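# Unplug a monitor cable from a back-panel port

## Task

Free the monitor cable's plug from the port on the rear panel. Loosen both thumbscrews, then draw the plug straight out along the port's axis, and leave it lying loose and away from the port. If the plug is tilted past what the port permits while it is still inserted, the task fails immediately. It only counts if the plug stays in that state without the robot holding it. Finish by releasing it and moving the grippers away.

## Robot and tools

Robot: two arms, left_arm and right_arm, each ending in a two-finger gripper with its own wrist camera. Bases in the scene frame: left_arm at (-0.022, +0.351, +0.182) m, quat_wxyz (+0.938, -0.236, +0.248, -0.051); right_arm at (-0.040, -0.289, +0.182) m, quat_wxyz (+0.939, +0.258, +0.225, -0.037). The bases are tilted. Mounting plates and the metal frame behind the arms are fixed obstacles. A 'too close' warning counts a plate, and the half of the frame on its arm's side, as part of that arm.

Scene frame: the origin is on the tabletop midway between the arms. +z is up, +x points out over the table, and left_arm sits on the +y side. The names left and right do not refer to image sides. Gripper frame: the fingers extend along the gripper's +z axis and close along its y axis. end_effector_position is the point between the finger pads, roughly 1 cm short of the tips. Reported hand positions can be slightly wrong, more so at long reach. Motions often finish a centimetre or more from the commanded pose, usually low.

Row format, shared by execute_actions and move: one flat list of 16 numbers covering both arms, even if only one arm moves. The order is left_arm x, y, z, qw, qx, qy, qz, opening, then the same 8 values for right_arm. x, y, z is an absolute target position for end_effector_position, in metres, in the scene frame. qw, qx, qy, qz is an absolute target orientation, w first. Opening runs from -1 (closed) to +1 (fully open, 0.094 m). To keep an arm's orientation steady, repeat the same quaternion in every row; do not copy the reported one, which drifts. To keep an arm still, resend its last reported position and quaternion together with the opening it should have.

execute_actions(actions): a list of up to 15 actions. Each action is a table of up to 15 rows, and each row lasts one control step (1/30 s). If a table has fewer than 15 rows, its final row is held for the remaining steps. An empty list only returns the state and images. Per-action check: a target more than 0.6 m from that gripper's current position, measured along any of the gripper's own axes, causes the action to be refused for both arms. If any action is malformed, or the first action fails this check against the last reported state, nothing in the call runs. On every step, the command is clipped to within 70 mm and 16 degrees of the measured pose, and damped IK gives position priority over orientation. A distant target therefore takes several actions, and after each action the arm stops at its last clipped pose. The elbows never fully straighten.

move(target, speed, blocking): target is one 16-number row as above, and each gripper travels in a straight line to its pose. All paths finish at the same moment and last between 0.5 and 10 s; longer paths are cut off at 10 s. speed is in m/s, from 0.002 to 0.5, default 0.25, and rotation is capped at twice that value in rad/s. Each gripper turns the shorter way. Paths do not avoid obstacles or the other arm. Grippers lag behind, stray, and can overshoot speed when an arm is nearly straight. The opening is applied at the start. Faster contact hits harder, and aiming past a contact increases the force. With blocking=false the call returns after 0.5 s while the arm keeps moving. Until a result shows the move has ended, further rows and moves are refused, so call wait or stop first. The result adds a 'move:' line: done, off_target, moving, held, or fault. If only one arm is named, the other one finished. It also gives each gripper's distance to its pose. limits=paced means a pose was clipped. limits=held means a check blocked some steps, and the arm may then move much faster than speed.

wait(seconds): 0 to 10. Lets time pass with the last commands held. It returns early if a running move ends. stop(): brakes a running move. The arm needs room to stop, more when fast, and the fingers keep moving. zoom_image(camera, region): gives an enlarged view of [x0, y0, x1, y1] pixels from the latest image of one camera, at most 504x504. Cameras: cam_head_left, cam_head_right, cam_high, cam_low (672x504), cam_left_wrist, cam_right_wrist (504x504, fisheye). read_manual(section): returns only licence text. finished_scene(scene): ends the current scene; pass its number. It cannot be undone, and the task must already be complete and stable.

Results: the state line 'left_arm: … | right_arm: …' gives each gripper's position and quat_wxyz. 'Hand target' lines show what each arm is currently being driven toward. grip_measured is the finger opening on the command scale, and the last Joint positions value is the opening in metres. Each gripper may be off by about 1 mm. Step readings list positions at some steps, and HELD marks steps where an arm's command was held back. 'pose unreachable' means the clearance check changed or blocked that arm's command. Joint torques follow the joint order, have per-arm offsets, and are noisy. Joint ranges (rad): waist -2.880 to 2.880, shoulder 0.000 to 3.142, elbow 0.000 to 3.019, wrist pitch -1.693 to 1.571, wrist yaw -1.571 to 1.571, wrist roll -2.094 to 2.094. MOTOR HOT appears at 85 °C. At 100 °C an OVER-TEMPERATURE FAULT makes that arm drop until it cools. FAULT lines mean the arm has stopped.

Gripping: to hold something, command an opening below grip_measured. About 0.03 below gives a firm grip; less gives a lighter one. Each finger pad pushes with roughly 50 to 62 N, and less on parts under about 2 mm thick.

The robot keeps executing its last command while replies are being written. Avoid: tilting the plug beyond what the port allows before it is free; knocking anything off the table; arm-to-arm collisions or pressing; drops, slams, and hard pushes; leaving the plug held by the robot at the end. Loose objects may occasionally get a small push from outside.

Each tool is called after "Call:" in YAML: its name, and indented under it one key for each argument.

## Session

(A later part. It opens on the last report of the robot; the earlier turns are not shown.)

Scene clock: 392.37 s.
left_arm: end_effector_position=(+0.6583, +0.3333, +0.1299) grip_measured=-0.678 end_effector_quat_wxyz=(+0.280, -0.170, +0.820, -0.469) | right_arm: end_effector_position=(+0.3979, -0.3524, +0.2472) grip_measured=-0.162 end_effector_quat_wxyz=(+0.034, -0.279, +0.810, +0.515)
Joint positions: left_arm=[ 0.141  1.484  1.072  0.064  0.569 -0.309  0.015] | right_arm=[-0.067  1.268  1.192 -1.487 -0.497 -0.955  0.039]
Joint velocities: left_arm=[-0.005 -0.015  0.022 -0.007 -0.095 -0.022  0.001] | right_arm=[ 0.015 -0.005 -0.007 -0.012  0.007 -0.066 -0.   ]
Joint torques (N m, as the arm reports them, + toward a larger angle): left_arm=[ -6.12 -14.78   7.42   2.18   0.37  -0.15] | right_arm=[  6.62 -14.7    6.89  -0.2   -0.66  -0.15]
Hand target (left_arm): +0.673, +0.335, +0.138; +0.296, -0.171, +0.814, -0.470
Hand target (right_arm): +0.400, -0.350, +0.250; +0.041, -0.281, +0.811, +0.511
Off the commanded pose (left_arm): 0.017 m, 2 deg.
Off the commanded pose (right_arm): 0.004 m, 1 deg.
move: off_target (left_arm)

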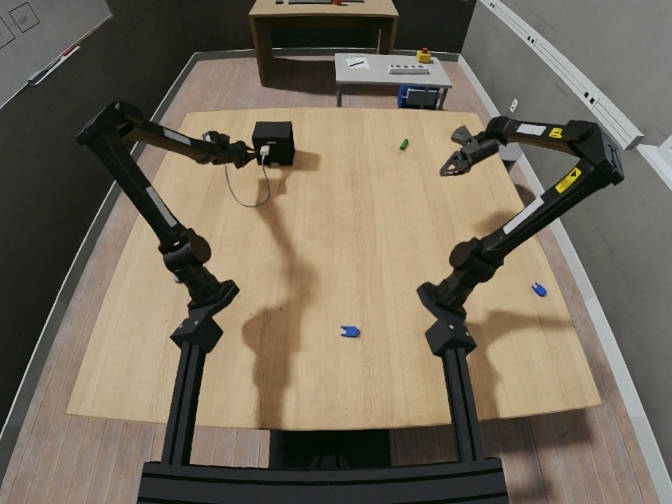

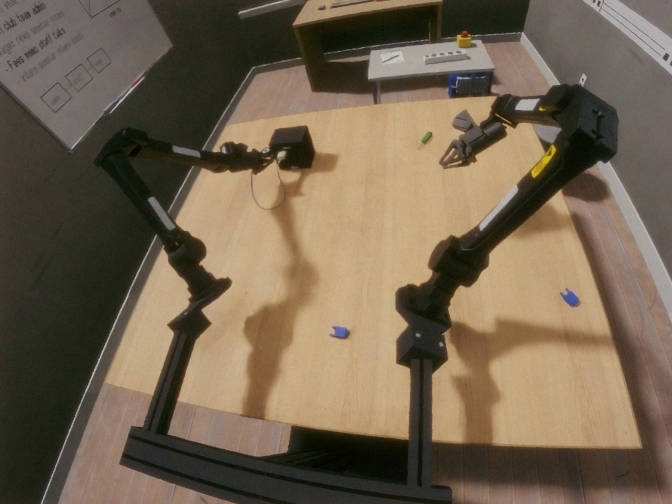

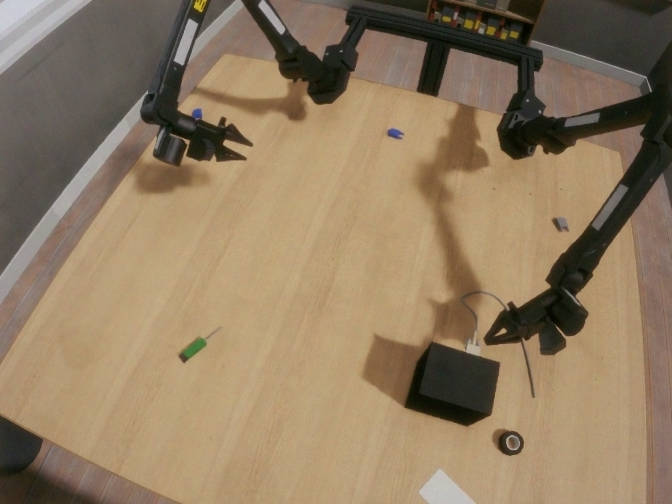

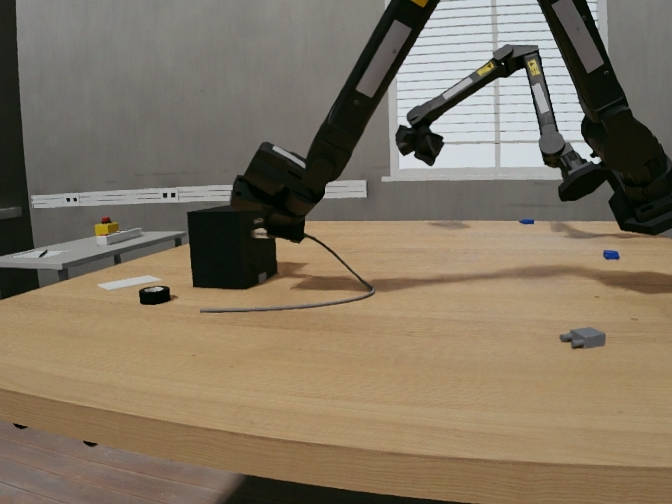

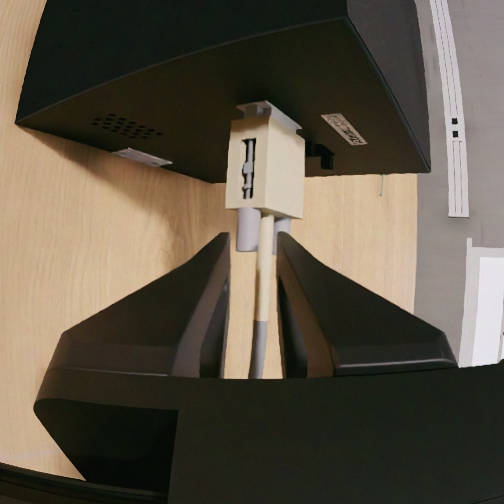

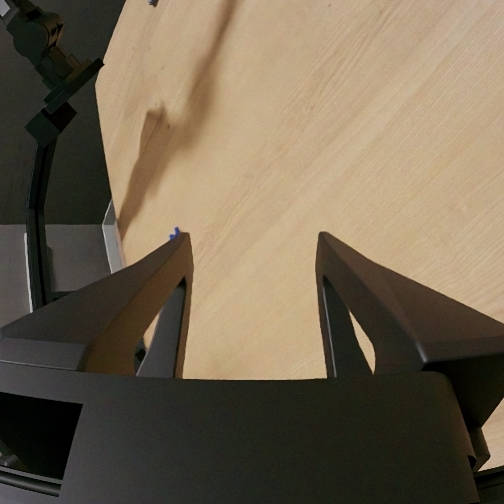

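Call:
move:
  target: [0.685,0.325,0.129, 0.296,-0.171,0.814,-0.470, -0.68, 0.40,-0.35,0.25, 0.041,-0.281,0.811,0.511, -0.16]
  speed: 0.03

Call:
zoom_image:
  camera: "cam_left_wrist"
  region: [150, 100, 370, 320]

Scene clock: 409.63 s.
left_arm: end_effector_position=(+0.6680, +0.3276, +0.1250) grip_measured=-0.678 end_effector_quat_wxyz=(+0.282, -0.171, +0.820, -0.468) | right_arm: end_effector_position=(+0.3979, -0.3524, +0.2472) grip_measured=-0.162 end_effector_quat_wxyz=(+0.034, -0.279, +0.810, +0.515)
Joint positions: left_arm=[ 0.131  1.513  1.097  0.077  0.555 -0.314  0.015] | right_arm=[-0.067  1.268  1.192 -1.487 -0.497 -0.955  0.039]
Joint velocities: left_arm=[-0.005 -0.015 -0.017 -0.002 -0.066 -0.007  0.   ] | right_arm=[-0.005 -0.005  0.002 -0.007 -0.022  0.037 -0.001]
Joint torques (N m, as the arm reports them, + toward a larger angle): left_arm=[ -6.63 -14.03   8.03   2.16   0.37  -0.13] | right_arm=[  6.65 -14.74   6.88  -0.2   -0.65  -0.15]
Hand target (left_arm): +0.684, +0.326, +0.130; +0.296, -0.171, +0.814, -0.470
Hand target (right_arm): +0.400, -0.350, +0.250; +0.041, -0.281, +0.811, +0.511
Off the commanded pose (left_arm): 0.018 m, 2 deg.
Off the commanded pose (right_arm): 0.004 m, 1 deg.
move: off_target (left_arm)

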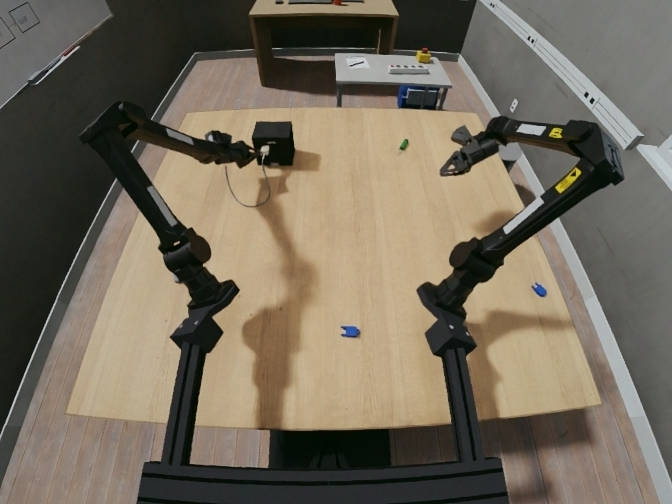

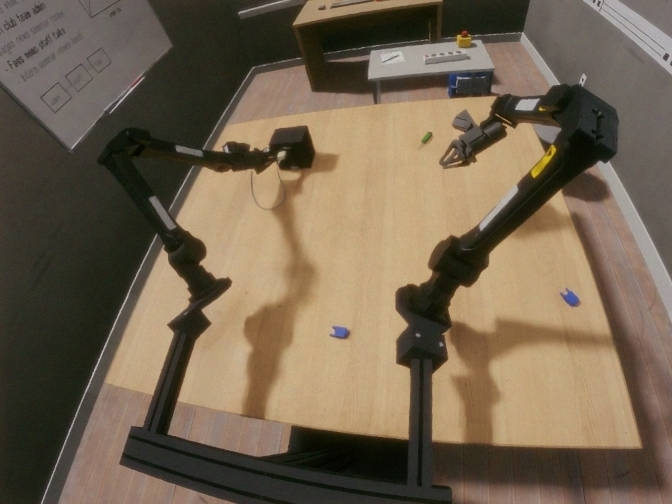

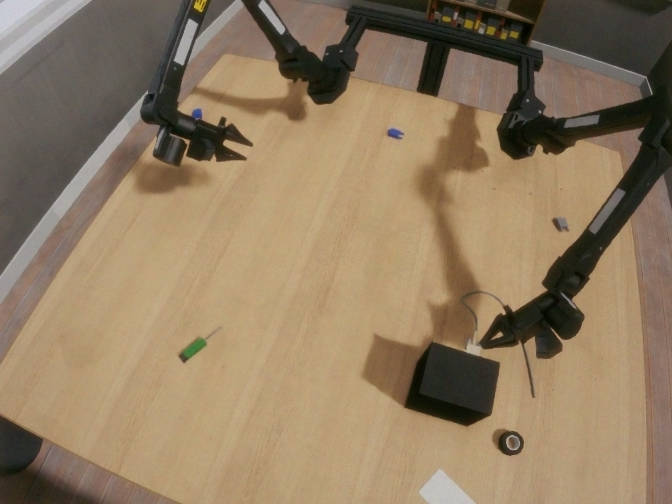

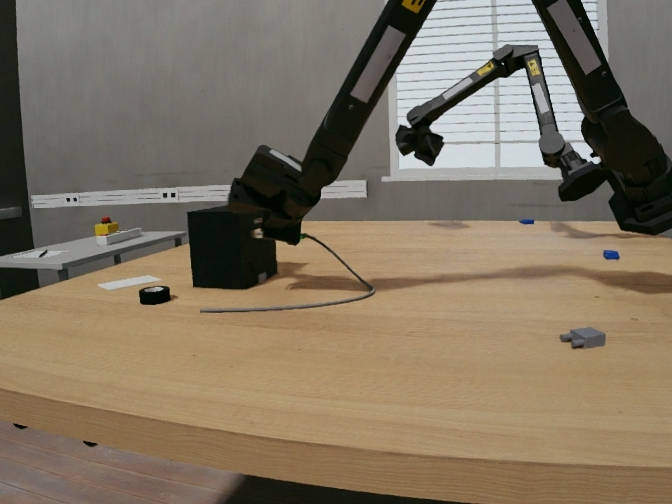

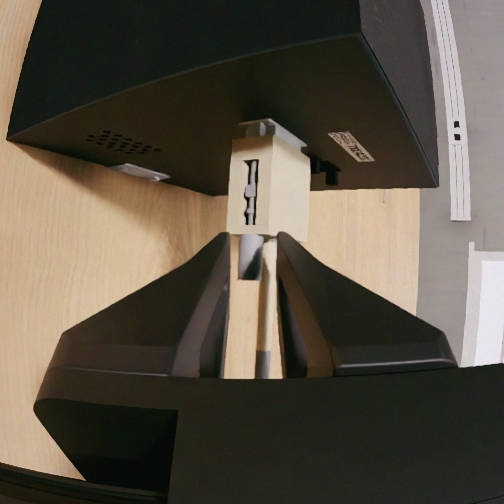

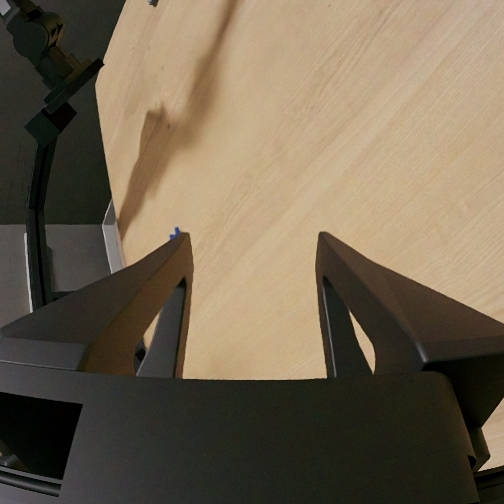

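Region (150, 100, 370, 320) of cam_left_wrist's 504x504 image, scaled by 2.291, with more detail than that image has.

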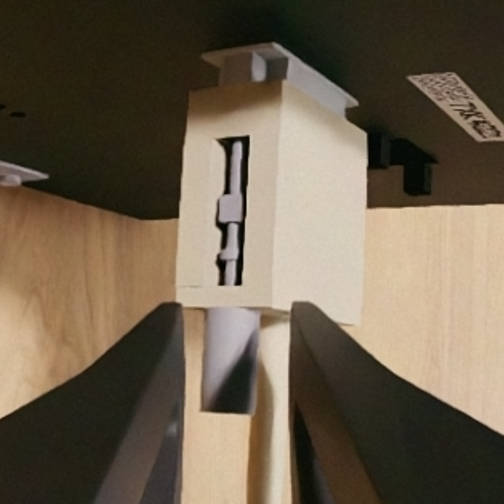

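Call:
move:
  target: [0.687,0.3185,0.1235, 0.296,-0.171,0.814,-0.470, -0.68, 0.40,-0.35,0.25, 0.041,-0.281,0.811,0.511, -0.16]
  speed: 0.03

Call:
zoom_image:
  camera: "cam_left_wrist"
  region: [150, 120, 370, 340]

Scene clock: 445.73 s.
left_arm: end_effector_position=(+0.6679, +0.3201, +0.1196) grip_measured=-0.679 end_effector_quat_wxyz=(+0.281, -0.170, +0.820, -0.468) | right_arm: end_effector_position=(+0.3979, -0.3524, +0.2472) grip_measured=-0.162 end_effector_quat_wxyz=(+0.034, -0.279, +0.810, +0.515)
Joint positions: left_arm=[ 0.122  1.53   1.097  0.091  0.548 -0.316  0.015] | right_arm=[-0.067  1.268  1.192 -1.487 -0.497 -0.955  0.039]
Joint velocities: left_arm=[ 0.005  0.015  0.002 -0.017 -0.051 -0.007  0.001] | right_arm=[ 0.015 -0.005 -0.007 -0.002  0.022  0.007 -0.   ]
Joint torques (N m, as the arm reports them, + toward a larger angle): left_arm=[ -6.69 -13.97   8.23   2.22   0.35  -0.14] | right_arm=[  6.59 -14.7    6.89  -0.18  -0.65  -0.15]
Hand target (left_arm): +0.686, +0.319, +0.124; +0.296, -0.171, +0.814, -0.470
Hand target (right_arm): +0.400, -0.350, +0.250; +0.041, -0.281, +0.811, +0.511
Off the commanded pose (left_arm): 0.020 m, 2 deg.
Off the commanded pose (right_arm): 0.004 m, 1 deg.
move: off_target (left_arm)

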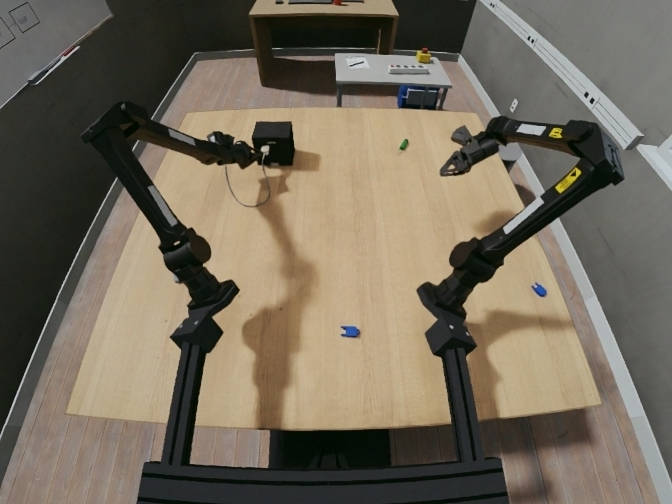

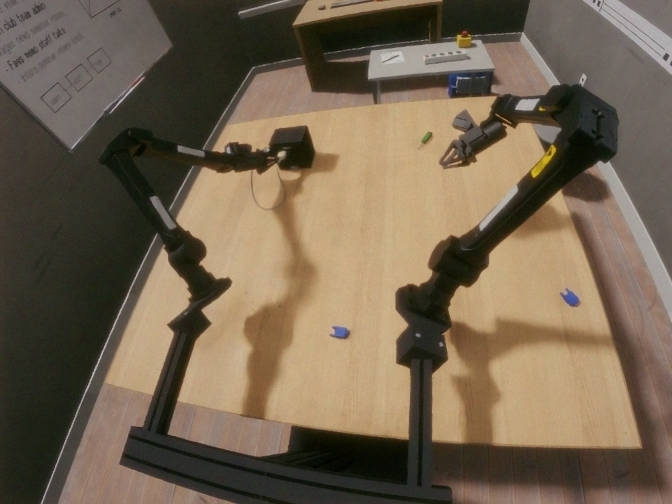

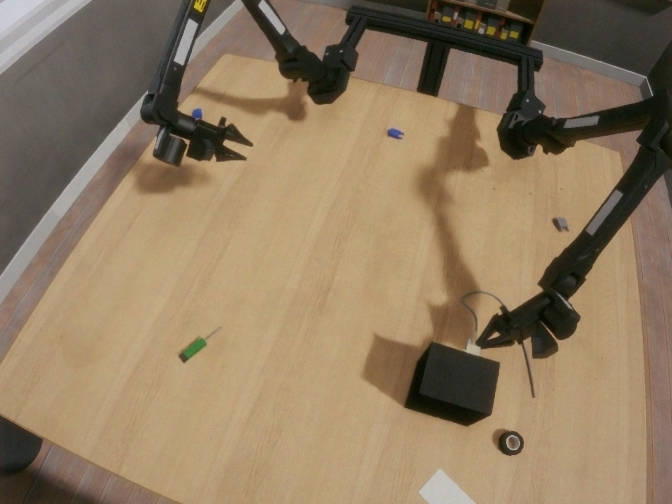

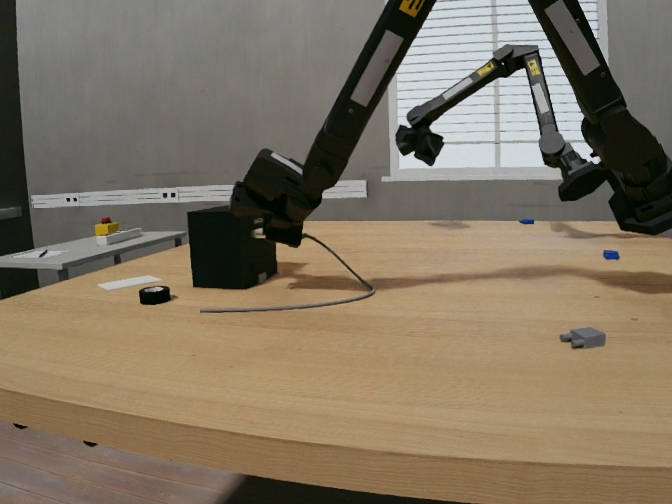

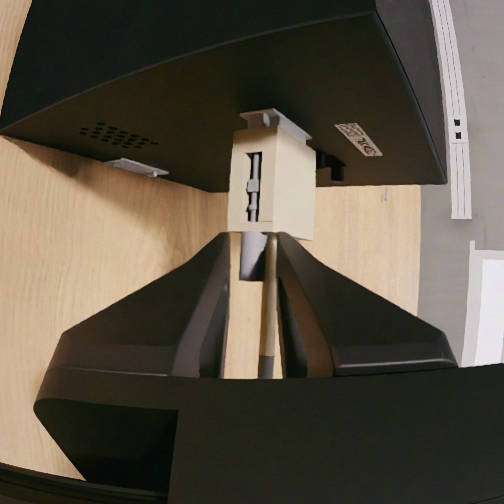

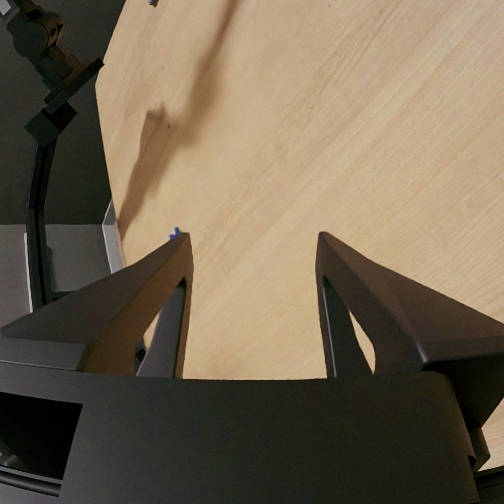

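Region (150, 120, 370, 340) of cam_left_wrist's 504x504 image, scaled by 2.291, with more detail than that image has.

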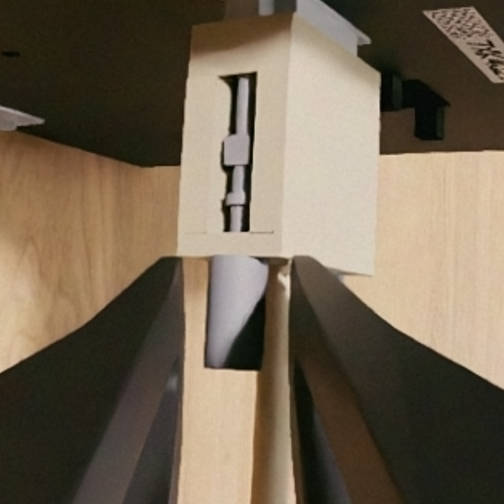

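Call:
execute_actions:
  actions:
    - [[0.687,0.3185,0.1235, 0.296,-0.171,0.814,-0.470, -0.78, 0.40,-0.35,0.25, 0.041,-0.281,0.811,0.511, -0.16]]
    - [[0.687,0.3185,0.1235, 0.296,-0.171,0.814,-0.470, -0.86, 0.40,-0.35,0.25, 0.041,-0.281,0.811,0.511, -0.16]]

Call:
zoom_image:
  camera: "cam_left_wrist"
  region: [150, 120, 370, 340]

Scene clock: 453.53 s.
left_arm: end_effector_position=(+0.6683, +0.3200, +0.1205) grip_measured=-0.848 end_effector_quat_wxyz=(+0.282, -0.169, +0.820, -0.469) | right_arm: end_effector_position=(+0.3979, -0.3524, +0.2472) grip_measured=-0.162 end_effector_quat_wxyz=(+0.034, -0.279, +0.810, +0.515)
Joint positions: left_arm=[ 0.121  1.53   1.097  0.094  0.551 -0.315  0.007] | right_arm=[-0.067  1.268  1.192 -1.487 -0.497 -0.955  0.039]
Joint velocities: left_arm=[ 0.005 -0.024  0.012 -0.002 -0.066 -0.051  0.   ] | right_arm=[-0.005  0.005 -0.007 -0.022 -0.022 -0.022 -0.001]
Joint torques (N m, as the arm reports them, + toward a larger angle): left_arm=[ -6.61 -13.89   8.21   2.11   0.24  -0.15] | right_arm=[  6.65 -14.71   6.88  -0.19  -0.66  -0.15]
Hand target (left_arm): +0.686, +0.319, +0.124; +0.296, -0.171, +0.814, -0.470
Hand target (right_arm): +0.400, -0.350, +0.250; +0.041, -0.281, +0.811, +0.511
Off the commanded pose (left_arm): 0.019 m, 2 deg.
Off the commanded pose (right_arm): 0.004 m, 1 deg.
Step readings (end_effector_position; steps 1 to 15: 1st action; 16 to 30: 2nd action):
0: left_arm (+0.6679, +0.3201, +0.1196) | right_arm (+0.3979, -0.3524, +0.2472)
1: left_arm (+0.6679, +0.3196, +0.1202) | right_arm (+0.3979, -0.3524, +0.2472)
2: left_arm (+0.6680, +0.3190, +0.1206) | right_arm (+0.3979, -0.3524, +0.2472)
4: left_arm (+0.6680, +0.3190, +0.1206) | right_arm (+0.3979, -0.3524, +0.2472)
8: left_arm (+0.6680, +0.3190, +0.1206) | right_arm (+0.3979, -0.3524, +0.2472)
15: left_arm (+0.6680, +0.3190, +0.1206) | right_arm (+0.3979, -0.3524, +0.2472)
16: left_arm (+0.6681, +0.3191, +0.1205) | right_arm (+0.3979, -0.3524, +0.2472)
17: left_arm (+0.6683, +0.3198, +0.1206) | right_arm (+0.3979, -0.3524, +0.2472)
19: left_arm (+0.6683, +0.3200, +0.1205) | right_arm (+0.3979, -0.3524, +0.2472)
23: left_arm (+0.6683, +0.3200, +0.1205) | right_arm (+0.3979, -0.3524, +0.2472)
30: end_effector_position above

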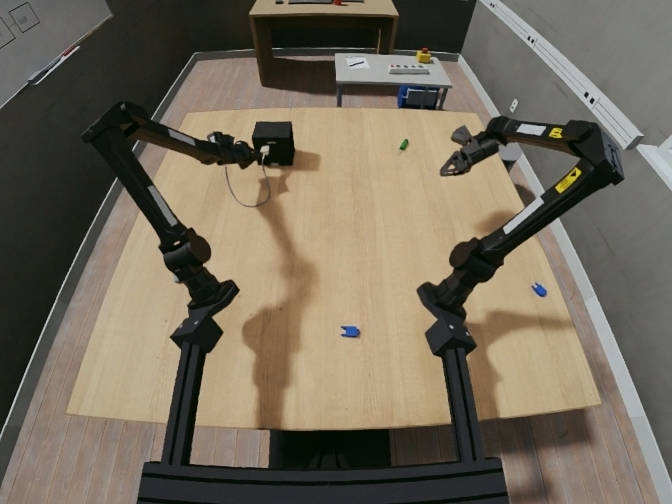

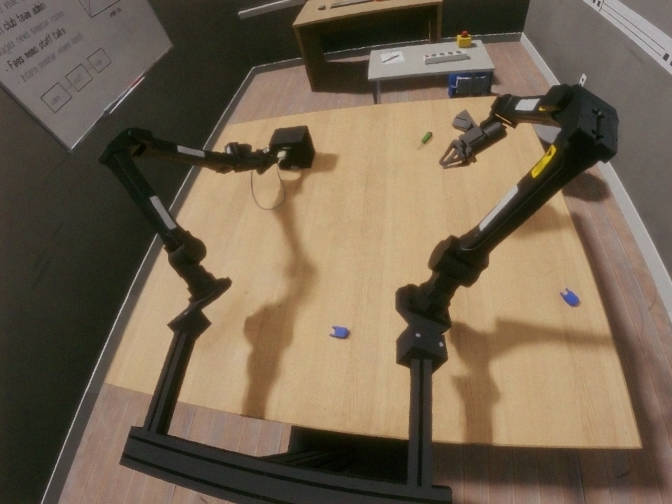

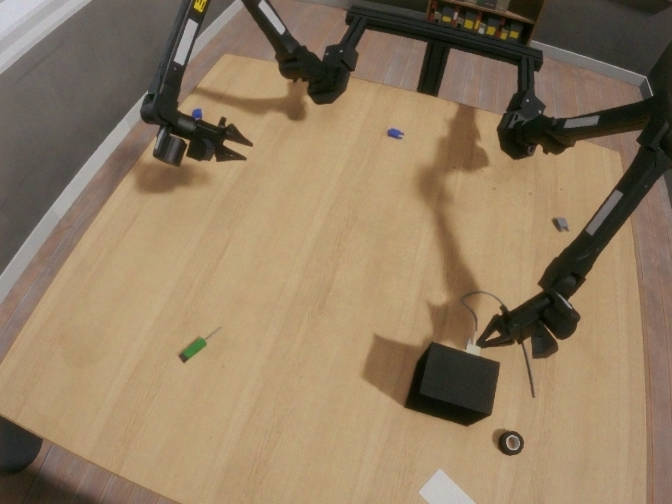

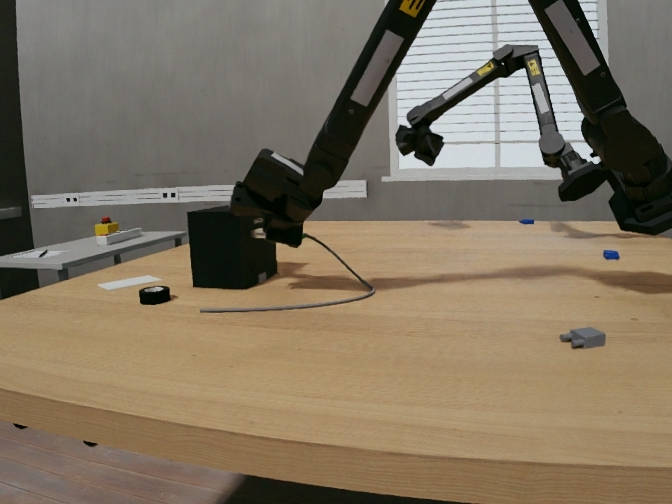

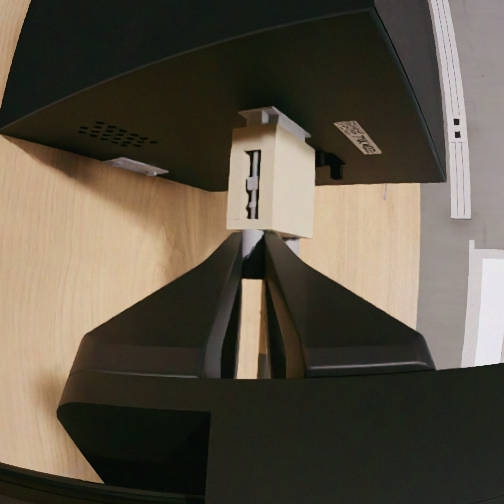

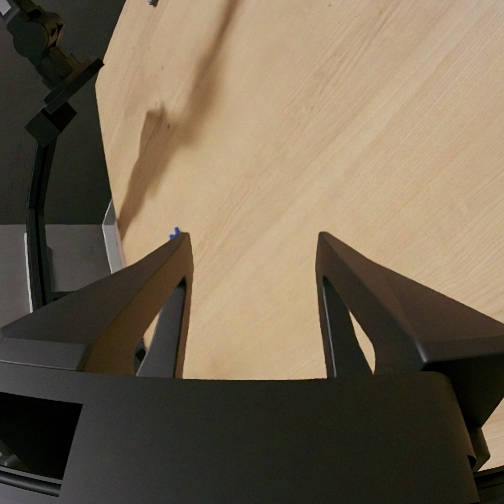

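Region (150, 120, 370, 340) of cam_left_wrist's 504x504 image, scaled by 2.291, with more detail than that image has.

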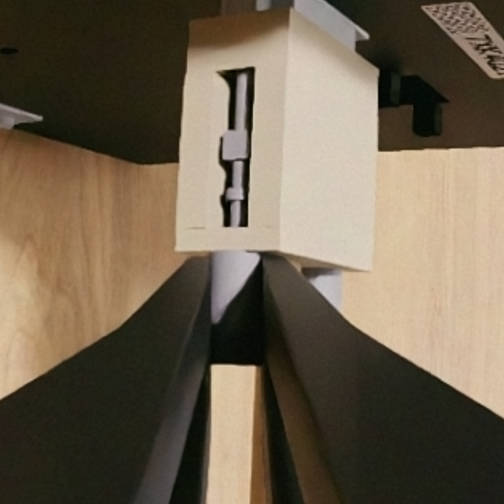

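Call:
execute_actions:
  actions:
    - [[0.687,0.3185,0.1235, 0.296,-0.171,0.814,-0.470, -0.66, 0.40,-0.35,0.25, 0.041,-0.281,0.811,0.511, -0.16]]
    - [[0.687,0.319,0.1222, 0.270,-0.209,0.746,-0.574, -0.66, 0.40,-0.35,0.25, 0.041,-0.281,0.811,0.511, -0.16]]
    - [[0.687,0.319,0.1215, 0.242,-0.242,0.665,-0.665, -0.66, 0.40,-0.35,0.25, 0.041,-0.281,0.811,0.511, -0.16]]
    - [[0.687,0.319,0.1215, 0.242,-0.242,0.665,-0.665, -0.66, 0.40,-0.35,0.25, 0.041,-0.281,0.811,0.511, -0.16]]

Call:
zoom_image:
  camera: "cam_left_wrist"
  region: [150, 120, 370, 340]

Scene clock: 478.73 s.
left_arm: end_effector_position=(+0.6670, +0.3141, +0.1147) grip_measured=-0.659 end_effector_quat_wxyz=(+0.213, -0.240, +0.671, -0.669) | right_arm: end_effector_position=(+0.3979, -0.3524, +0.2472) grip_measured=-0.162 end_effector_quat_wxyz=(+0.034, -0.279, +0.810, +0.515)
Joint positions: left_arm=[ 0.203  1.697  1.105  0.51   0.99  -0.839  0.016] | right_arm=[-0.067  1.268  1.192 -1.487 -0.497 -0.955  0.039]
Joint velocities: left_arm=[-0.005  0.015 -0.002 -0.002  0.007  0.007 -0.   ] | right_arm=[-0.005 -0.005 -0.017  0.007  0.022 -0.051 -0.001]
Joint torques (N m, as the arm reports them, + toward a larger angle): left_arm=[ -6.6  -15.82   6.37   3.46  -0.71  -0.24] | right_arm=[  6.63 -14.67   6.89  -0.18  -0.66  -0.15]
Hand target (left_arm): +0.686, +0.319, +0.123; +0.241, -0.241, +0.665, -0.665
Hand target (right_arm): +0.400, -0.350, +0.250; +0.041, -0.281, +0.811, +0.511
Off the commanded pose (left_arm): 0.022 m, 3 deg.
Off the commanded pose (right_arm): 0.004 m, 1 deg.
Step readings (end_effector_position; steps 1 to 15: 1st action; 16 to 30: 2nd action; 31 to 45: 3rd action; 46 to 60: 4th action):
0: left_arm (+0.6683, +0.3200, +0.1205) | right_arm (+0.3979, -0.3524, +0.2472)
1: left_arm (+0.6683, +0.3201, +0.1203) | right_arm (+0.3979, -0.3524, +0.2472)
2: left_arm (+0.6680, +0.3196, +0.1190) | right_arm (+0.3979, -0.3524, +0.2472)
4: left_arm (+0.6676, +0.3190, +0.1178) | right_arm (+0.3979, -0.3524, +0.2472)
8: left_arm (+0.6676, +0.3190, +0.1178) | right_arm (+0.3979, -0.3524, +0.2472)
15: left_arm (+0.6676, +0.3190, +0.1178) | right_arm (+0.3979, -0.3524, +0.2472)
16: left_arm (+0.6659, +0.3149, +0.1231) | right_arm (+0.3979, -0.3524, +0.2472)
17: left_arm (+0.6650, +0.3166, +0.1219) | right_arm (+0.3979, -0.3524, +0.2472)
19: left_arm (+0.6666, +0.3202, +0.1158) | right_arm (+0.3979, -0.3524, +0.2472)
23: left_arm (+0.6678, +0.3188, +0.1154) | right_arm (+0.3979, -0.3524, +0.2472)
30: left_arm (+0.6678, +0.3187, +0.1156) | right_arm (+0.3979, -0.3524, +0.2472)
31: left_arm (+0.6649, +0.3147, +0.1220) | right_arm (+0.3979, -0.3524, +0.2472)
32: left_arm (+0.6633, +0.3151, +0.1212) | right_arm (+0.3979, -0.3524, +0.2472)
34: left_arm (+0.6648, +0.3158, +0.1152) | right_arm (+0.3979, -0.3524, +0.2472)
38: left_arm (+0.6675, +0.3142, +0.1145) | right_arm (+0.3979, -0.3524, +0.2472)
45: left_arm (+0.6671, +0.3140, +0.1146) | right_arm (+0.3979, -0.3524, +0.2472)
46: left_arm (+0.6671, +0.3140, +0.1146) | right_arm (+0.3979, -0.3524, +0.2472)
47: left_arm (+0.6670, +0.3140, +0.1145) | right_arm (+0.3979, -0.3524, +0.2472)
49: left_arm (+0.6669, +0.3139, +0.1145) | right_arm (+0.3979, -0.3524, +0.2472)
53: left_arm (+0.6669, +0.3140, +0.1146) | right_arm (+0.3979, -0.3524, +0.2472)
60: end_effector_position above

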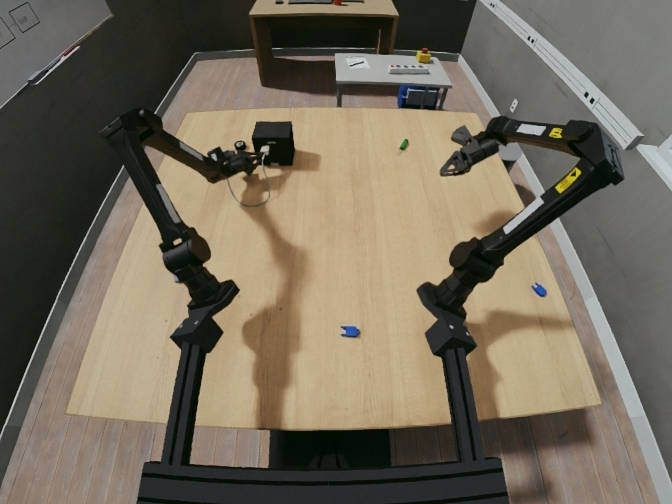

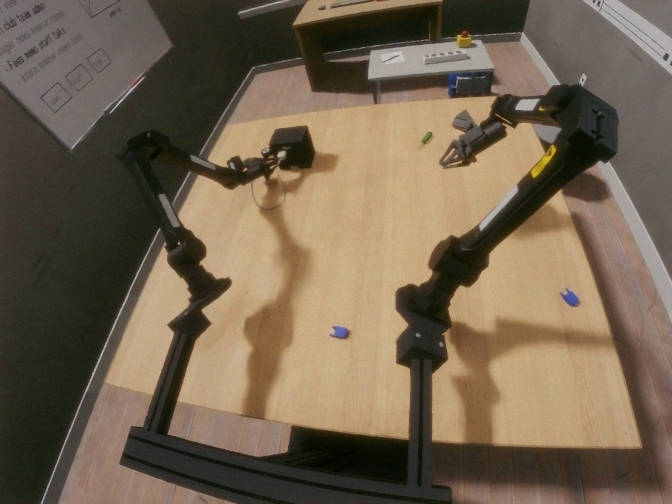

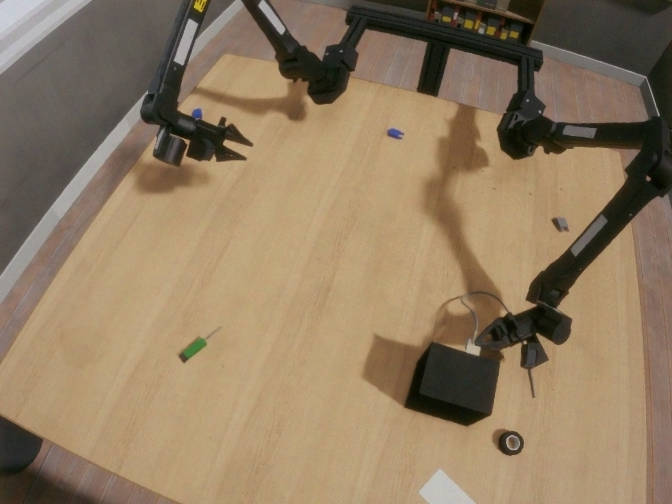

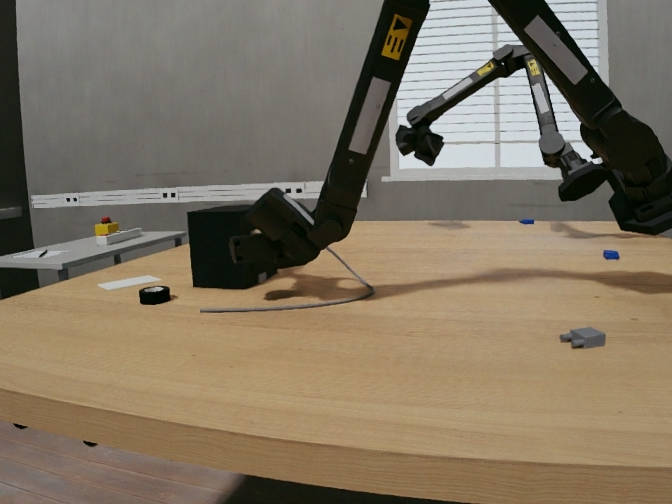

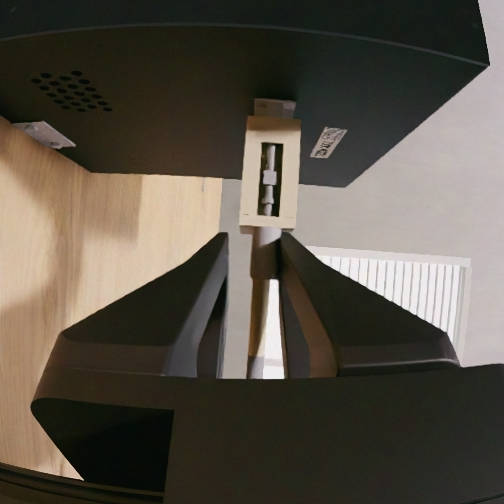

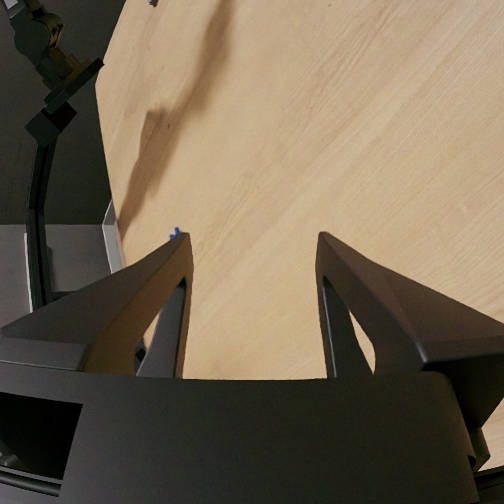

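Region (150, 120, 370, 340) of cam_left_wrist's 504x504 image, scaled by 2.291, with more detail than that image has.

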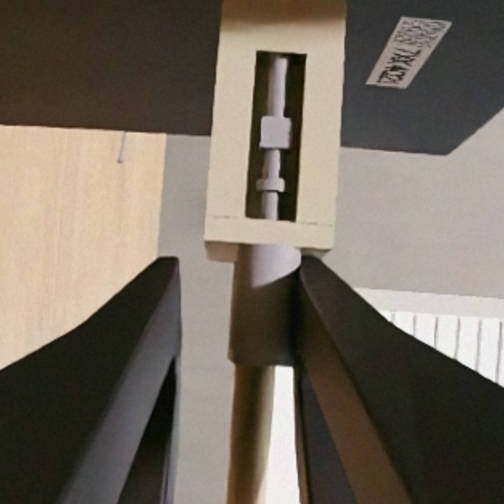

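Call:
execute_actions:
  actions:
    - [[0.687,0.323,0.1265, 0.242,-0.242,0.665,-0.665, -0.66, 0.40,-0.35,0.25, 0.041,-0.281,0.811,0.511, -0.16]]
    - [[0.687,0.323,0.1265, 0.242,-0.242,0.665,-0.665, -0.66, 0.40,-0.35,0.25, 0.041,-0.281,0.811,0.511, -0.16]]

Call:
zoom_image:
  camera: "cam_left_wrist"
  region: [150, 120, 370, 340]

Scene clock: 490.20 s.
left_arm: end_effector_position=(+0.6670, +0.3140, +0.1148) grip_measured=-0.659 end_effector_quat_wxyz=(+0.212, -0.241, +0.670, -0.669) | right_arm: end_effector_position=(+0.3979, -0.3524, +0.2472) grip_measured=-0.162 end_effector_quat_wxyz=(+0.034, -0.279, +0.810, +0.515)
Joint positions: left_arm=[ 0.203  1.697  1.105  0.51   0.99  -0.841  0.016] | right_arm=[-0.067  1.268  1.192 -1.487 -0.497 -0.955  0.039]
Joint velocities: left_arm=[-0.015  0.005  0.012  0.042 -0.007  0.007 -0.001] | right_arm=[-0.015 -0.005  0.002 -0.007 -0.022 -0.022 -0.   ]
Joint torques (N m, as the arm reports them, + toward a larger angle): left_arm=[ -6.3  -16.95   6.17   3.01  -0.59  -0.21] | right_arm=[  6.67 -14.74   6.88  -0.2   -0.66  -0.15]
Hand target (left_arm): +0.686, +0.323, +0.127; +0.241, -0.241, +0.665, -0.665
Hand target (right_arm): +0.400, -0.350, +0.250; +0.041, -0.281, +0.811, +0.511
Off the commanded pose (left_arm): 0.025 m, 3 deg.
Off the commanded pose (right_arm): 0.004 m, 1 deg.
Step readings (end_effector_position; steps 1 to 15: 1st action; 16 to 30: 2nd action):
0: left_arm (+0.6670, +0.3141, +0.1147) | right_arm (+0.3979, -0.3524, +0.2472)
1: left_arm (+0.6670, +0.3140, +0.1148) | right_arm (+0.3979, -0.3524, +0.2472)
2: left_arm (+0.6670, +0.3140, +0.1148) | right_arm (+0.3979, -0.3524, +0.2472)
4: left_arm (+0.6670, +0.3140, +0.1148) | right_arm (+0.3979, -0.3524, +0.2472)
8: left_arm (+0.6670, +0.3140, +0.1148) | right_arm (+0.3979, -0.3524, +0.2472)
15: left_arm (+0.6670, +0.3140, +0.1148) | right_arm (+0.3979, -0.3524, +0.2472)
16: left_arm (+0.6670, +0.3140, +0.1148) | right_arm (+0.3979, -0.3524, +0.2472)
17: left_arm (+0.6670, +0.3140, +0.1148) | right_arm (+0.3979, -0.3524, +0.2472)
19: left_arm (+0.6670, +0.3140, +0.1148) | right_arm (+0.3979, -0.3524, +0.2472)
23: left_arm (+0.6670, +0.3140, +0.1148) | right_arm (+0.3979, -0.3524, +0.2472)
30: end_effector_position above

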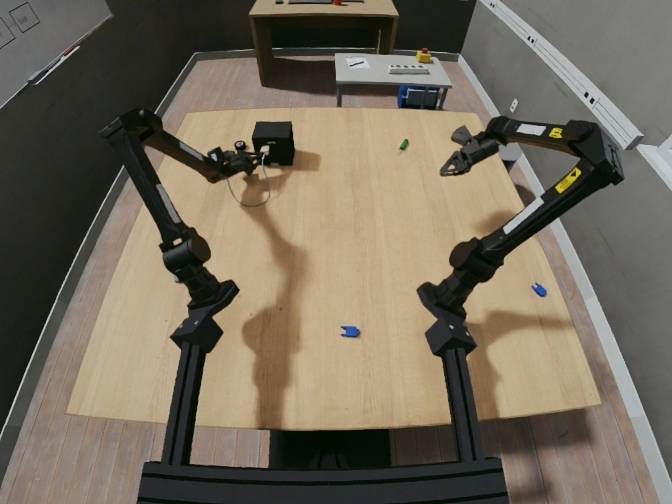

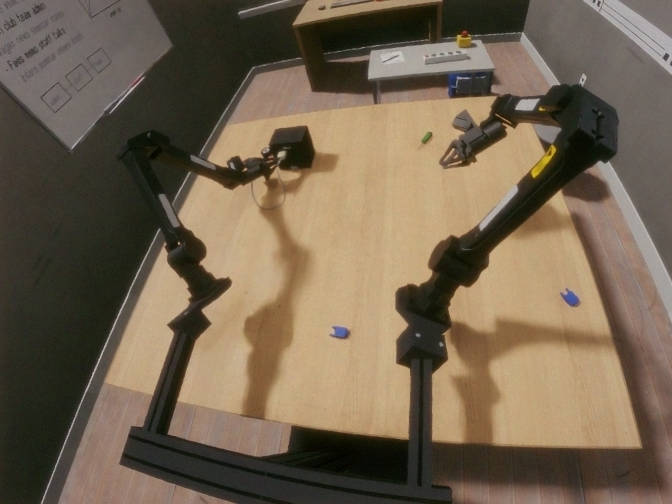

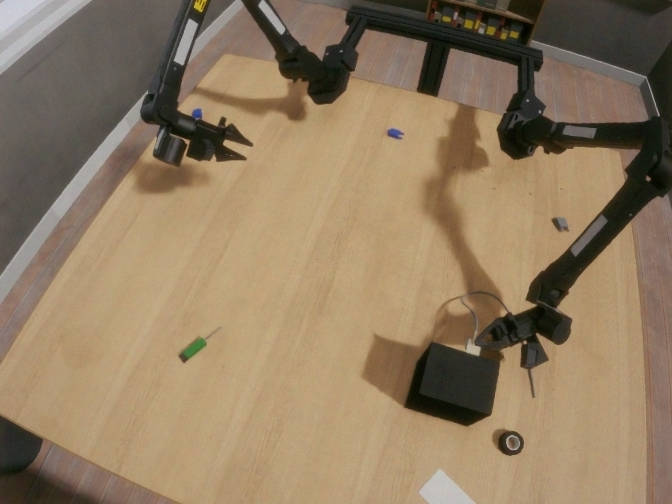

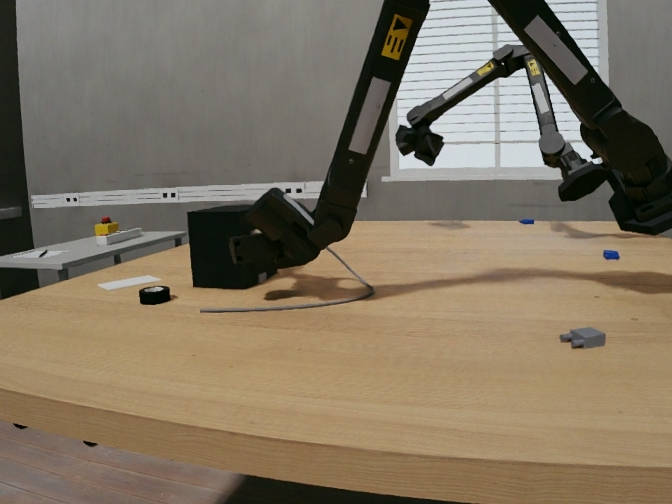

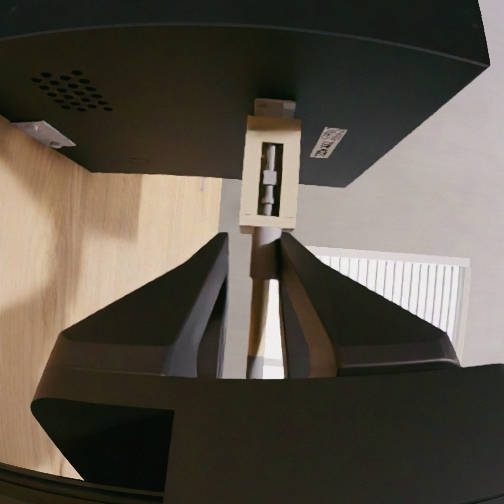

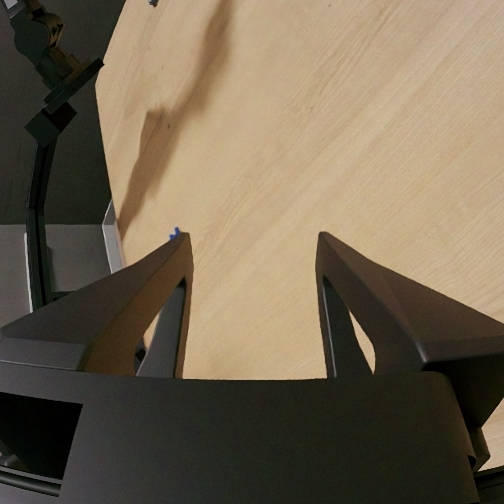

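Region (150, 120, 370, 340) of cam_left_wrist's 504x504 image, scaled by 2.291, with more detail than that image has.

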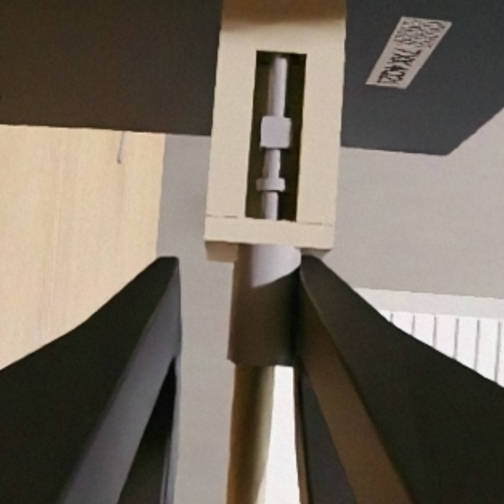

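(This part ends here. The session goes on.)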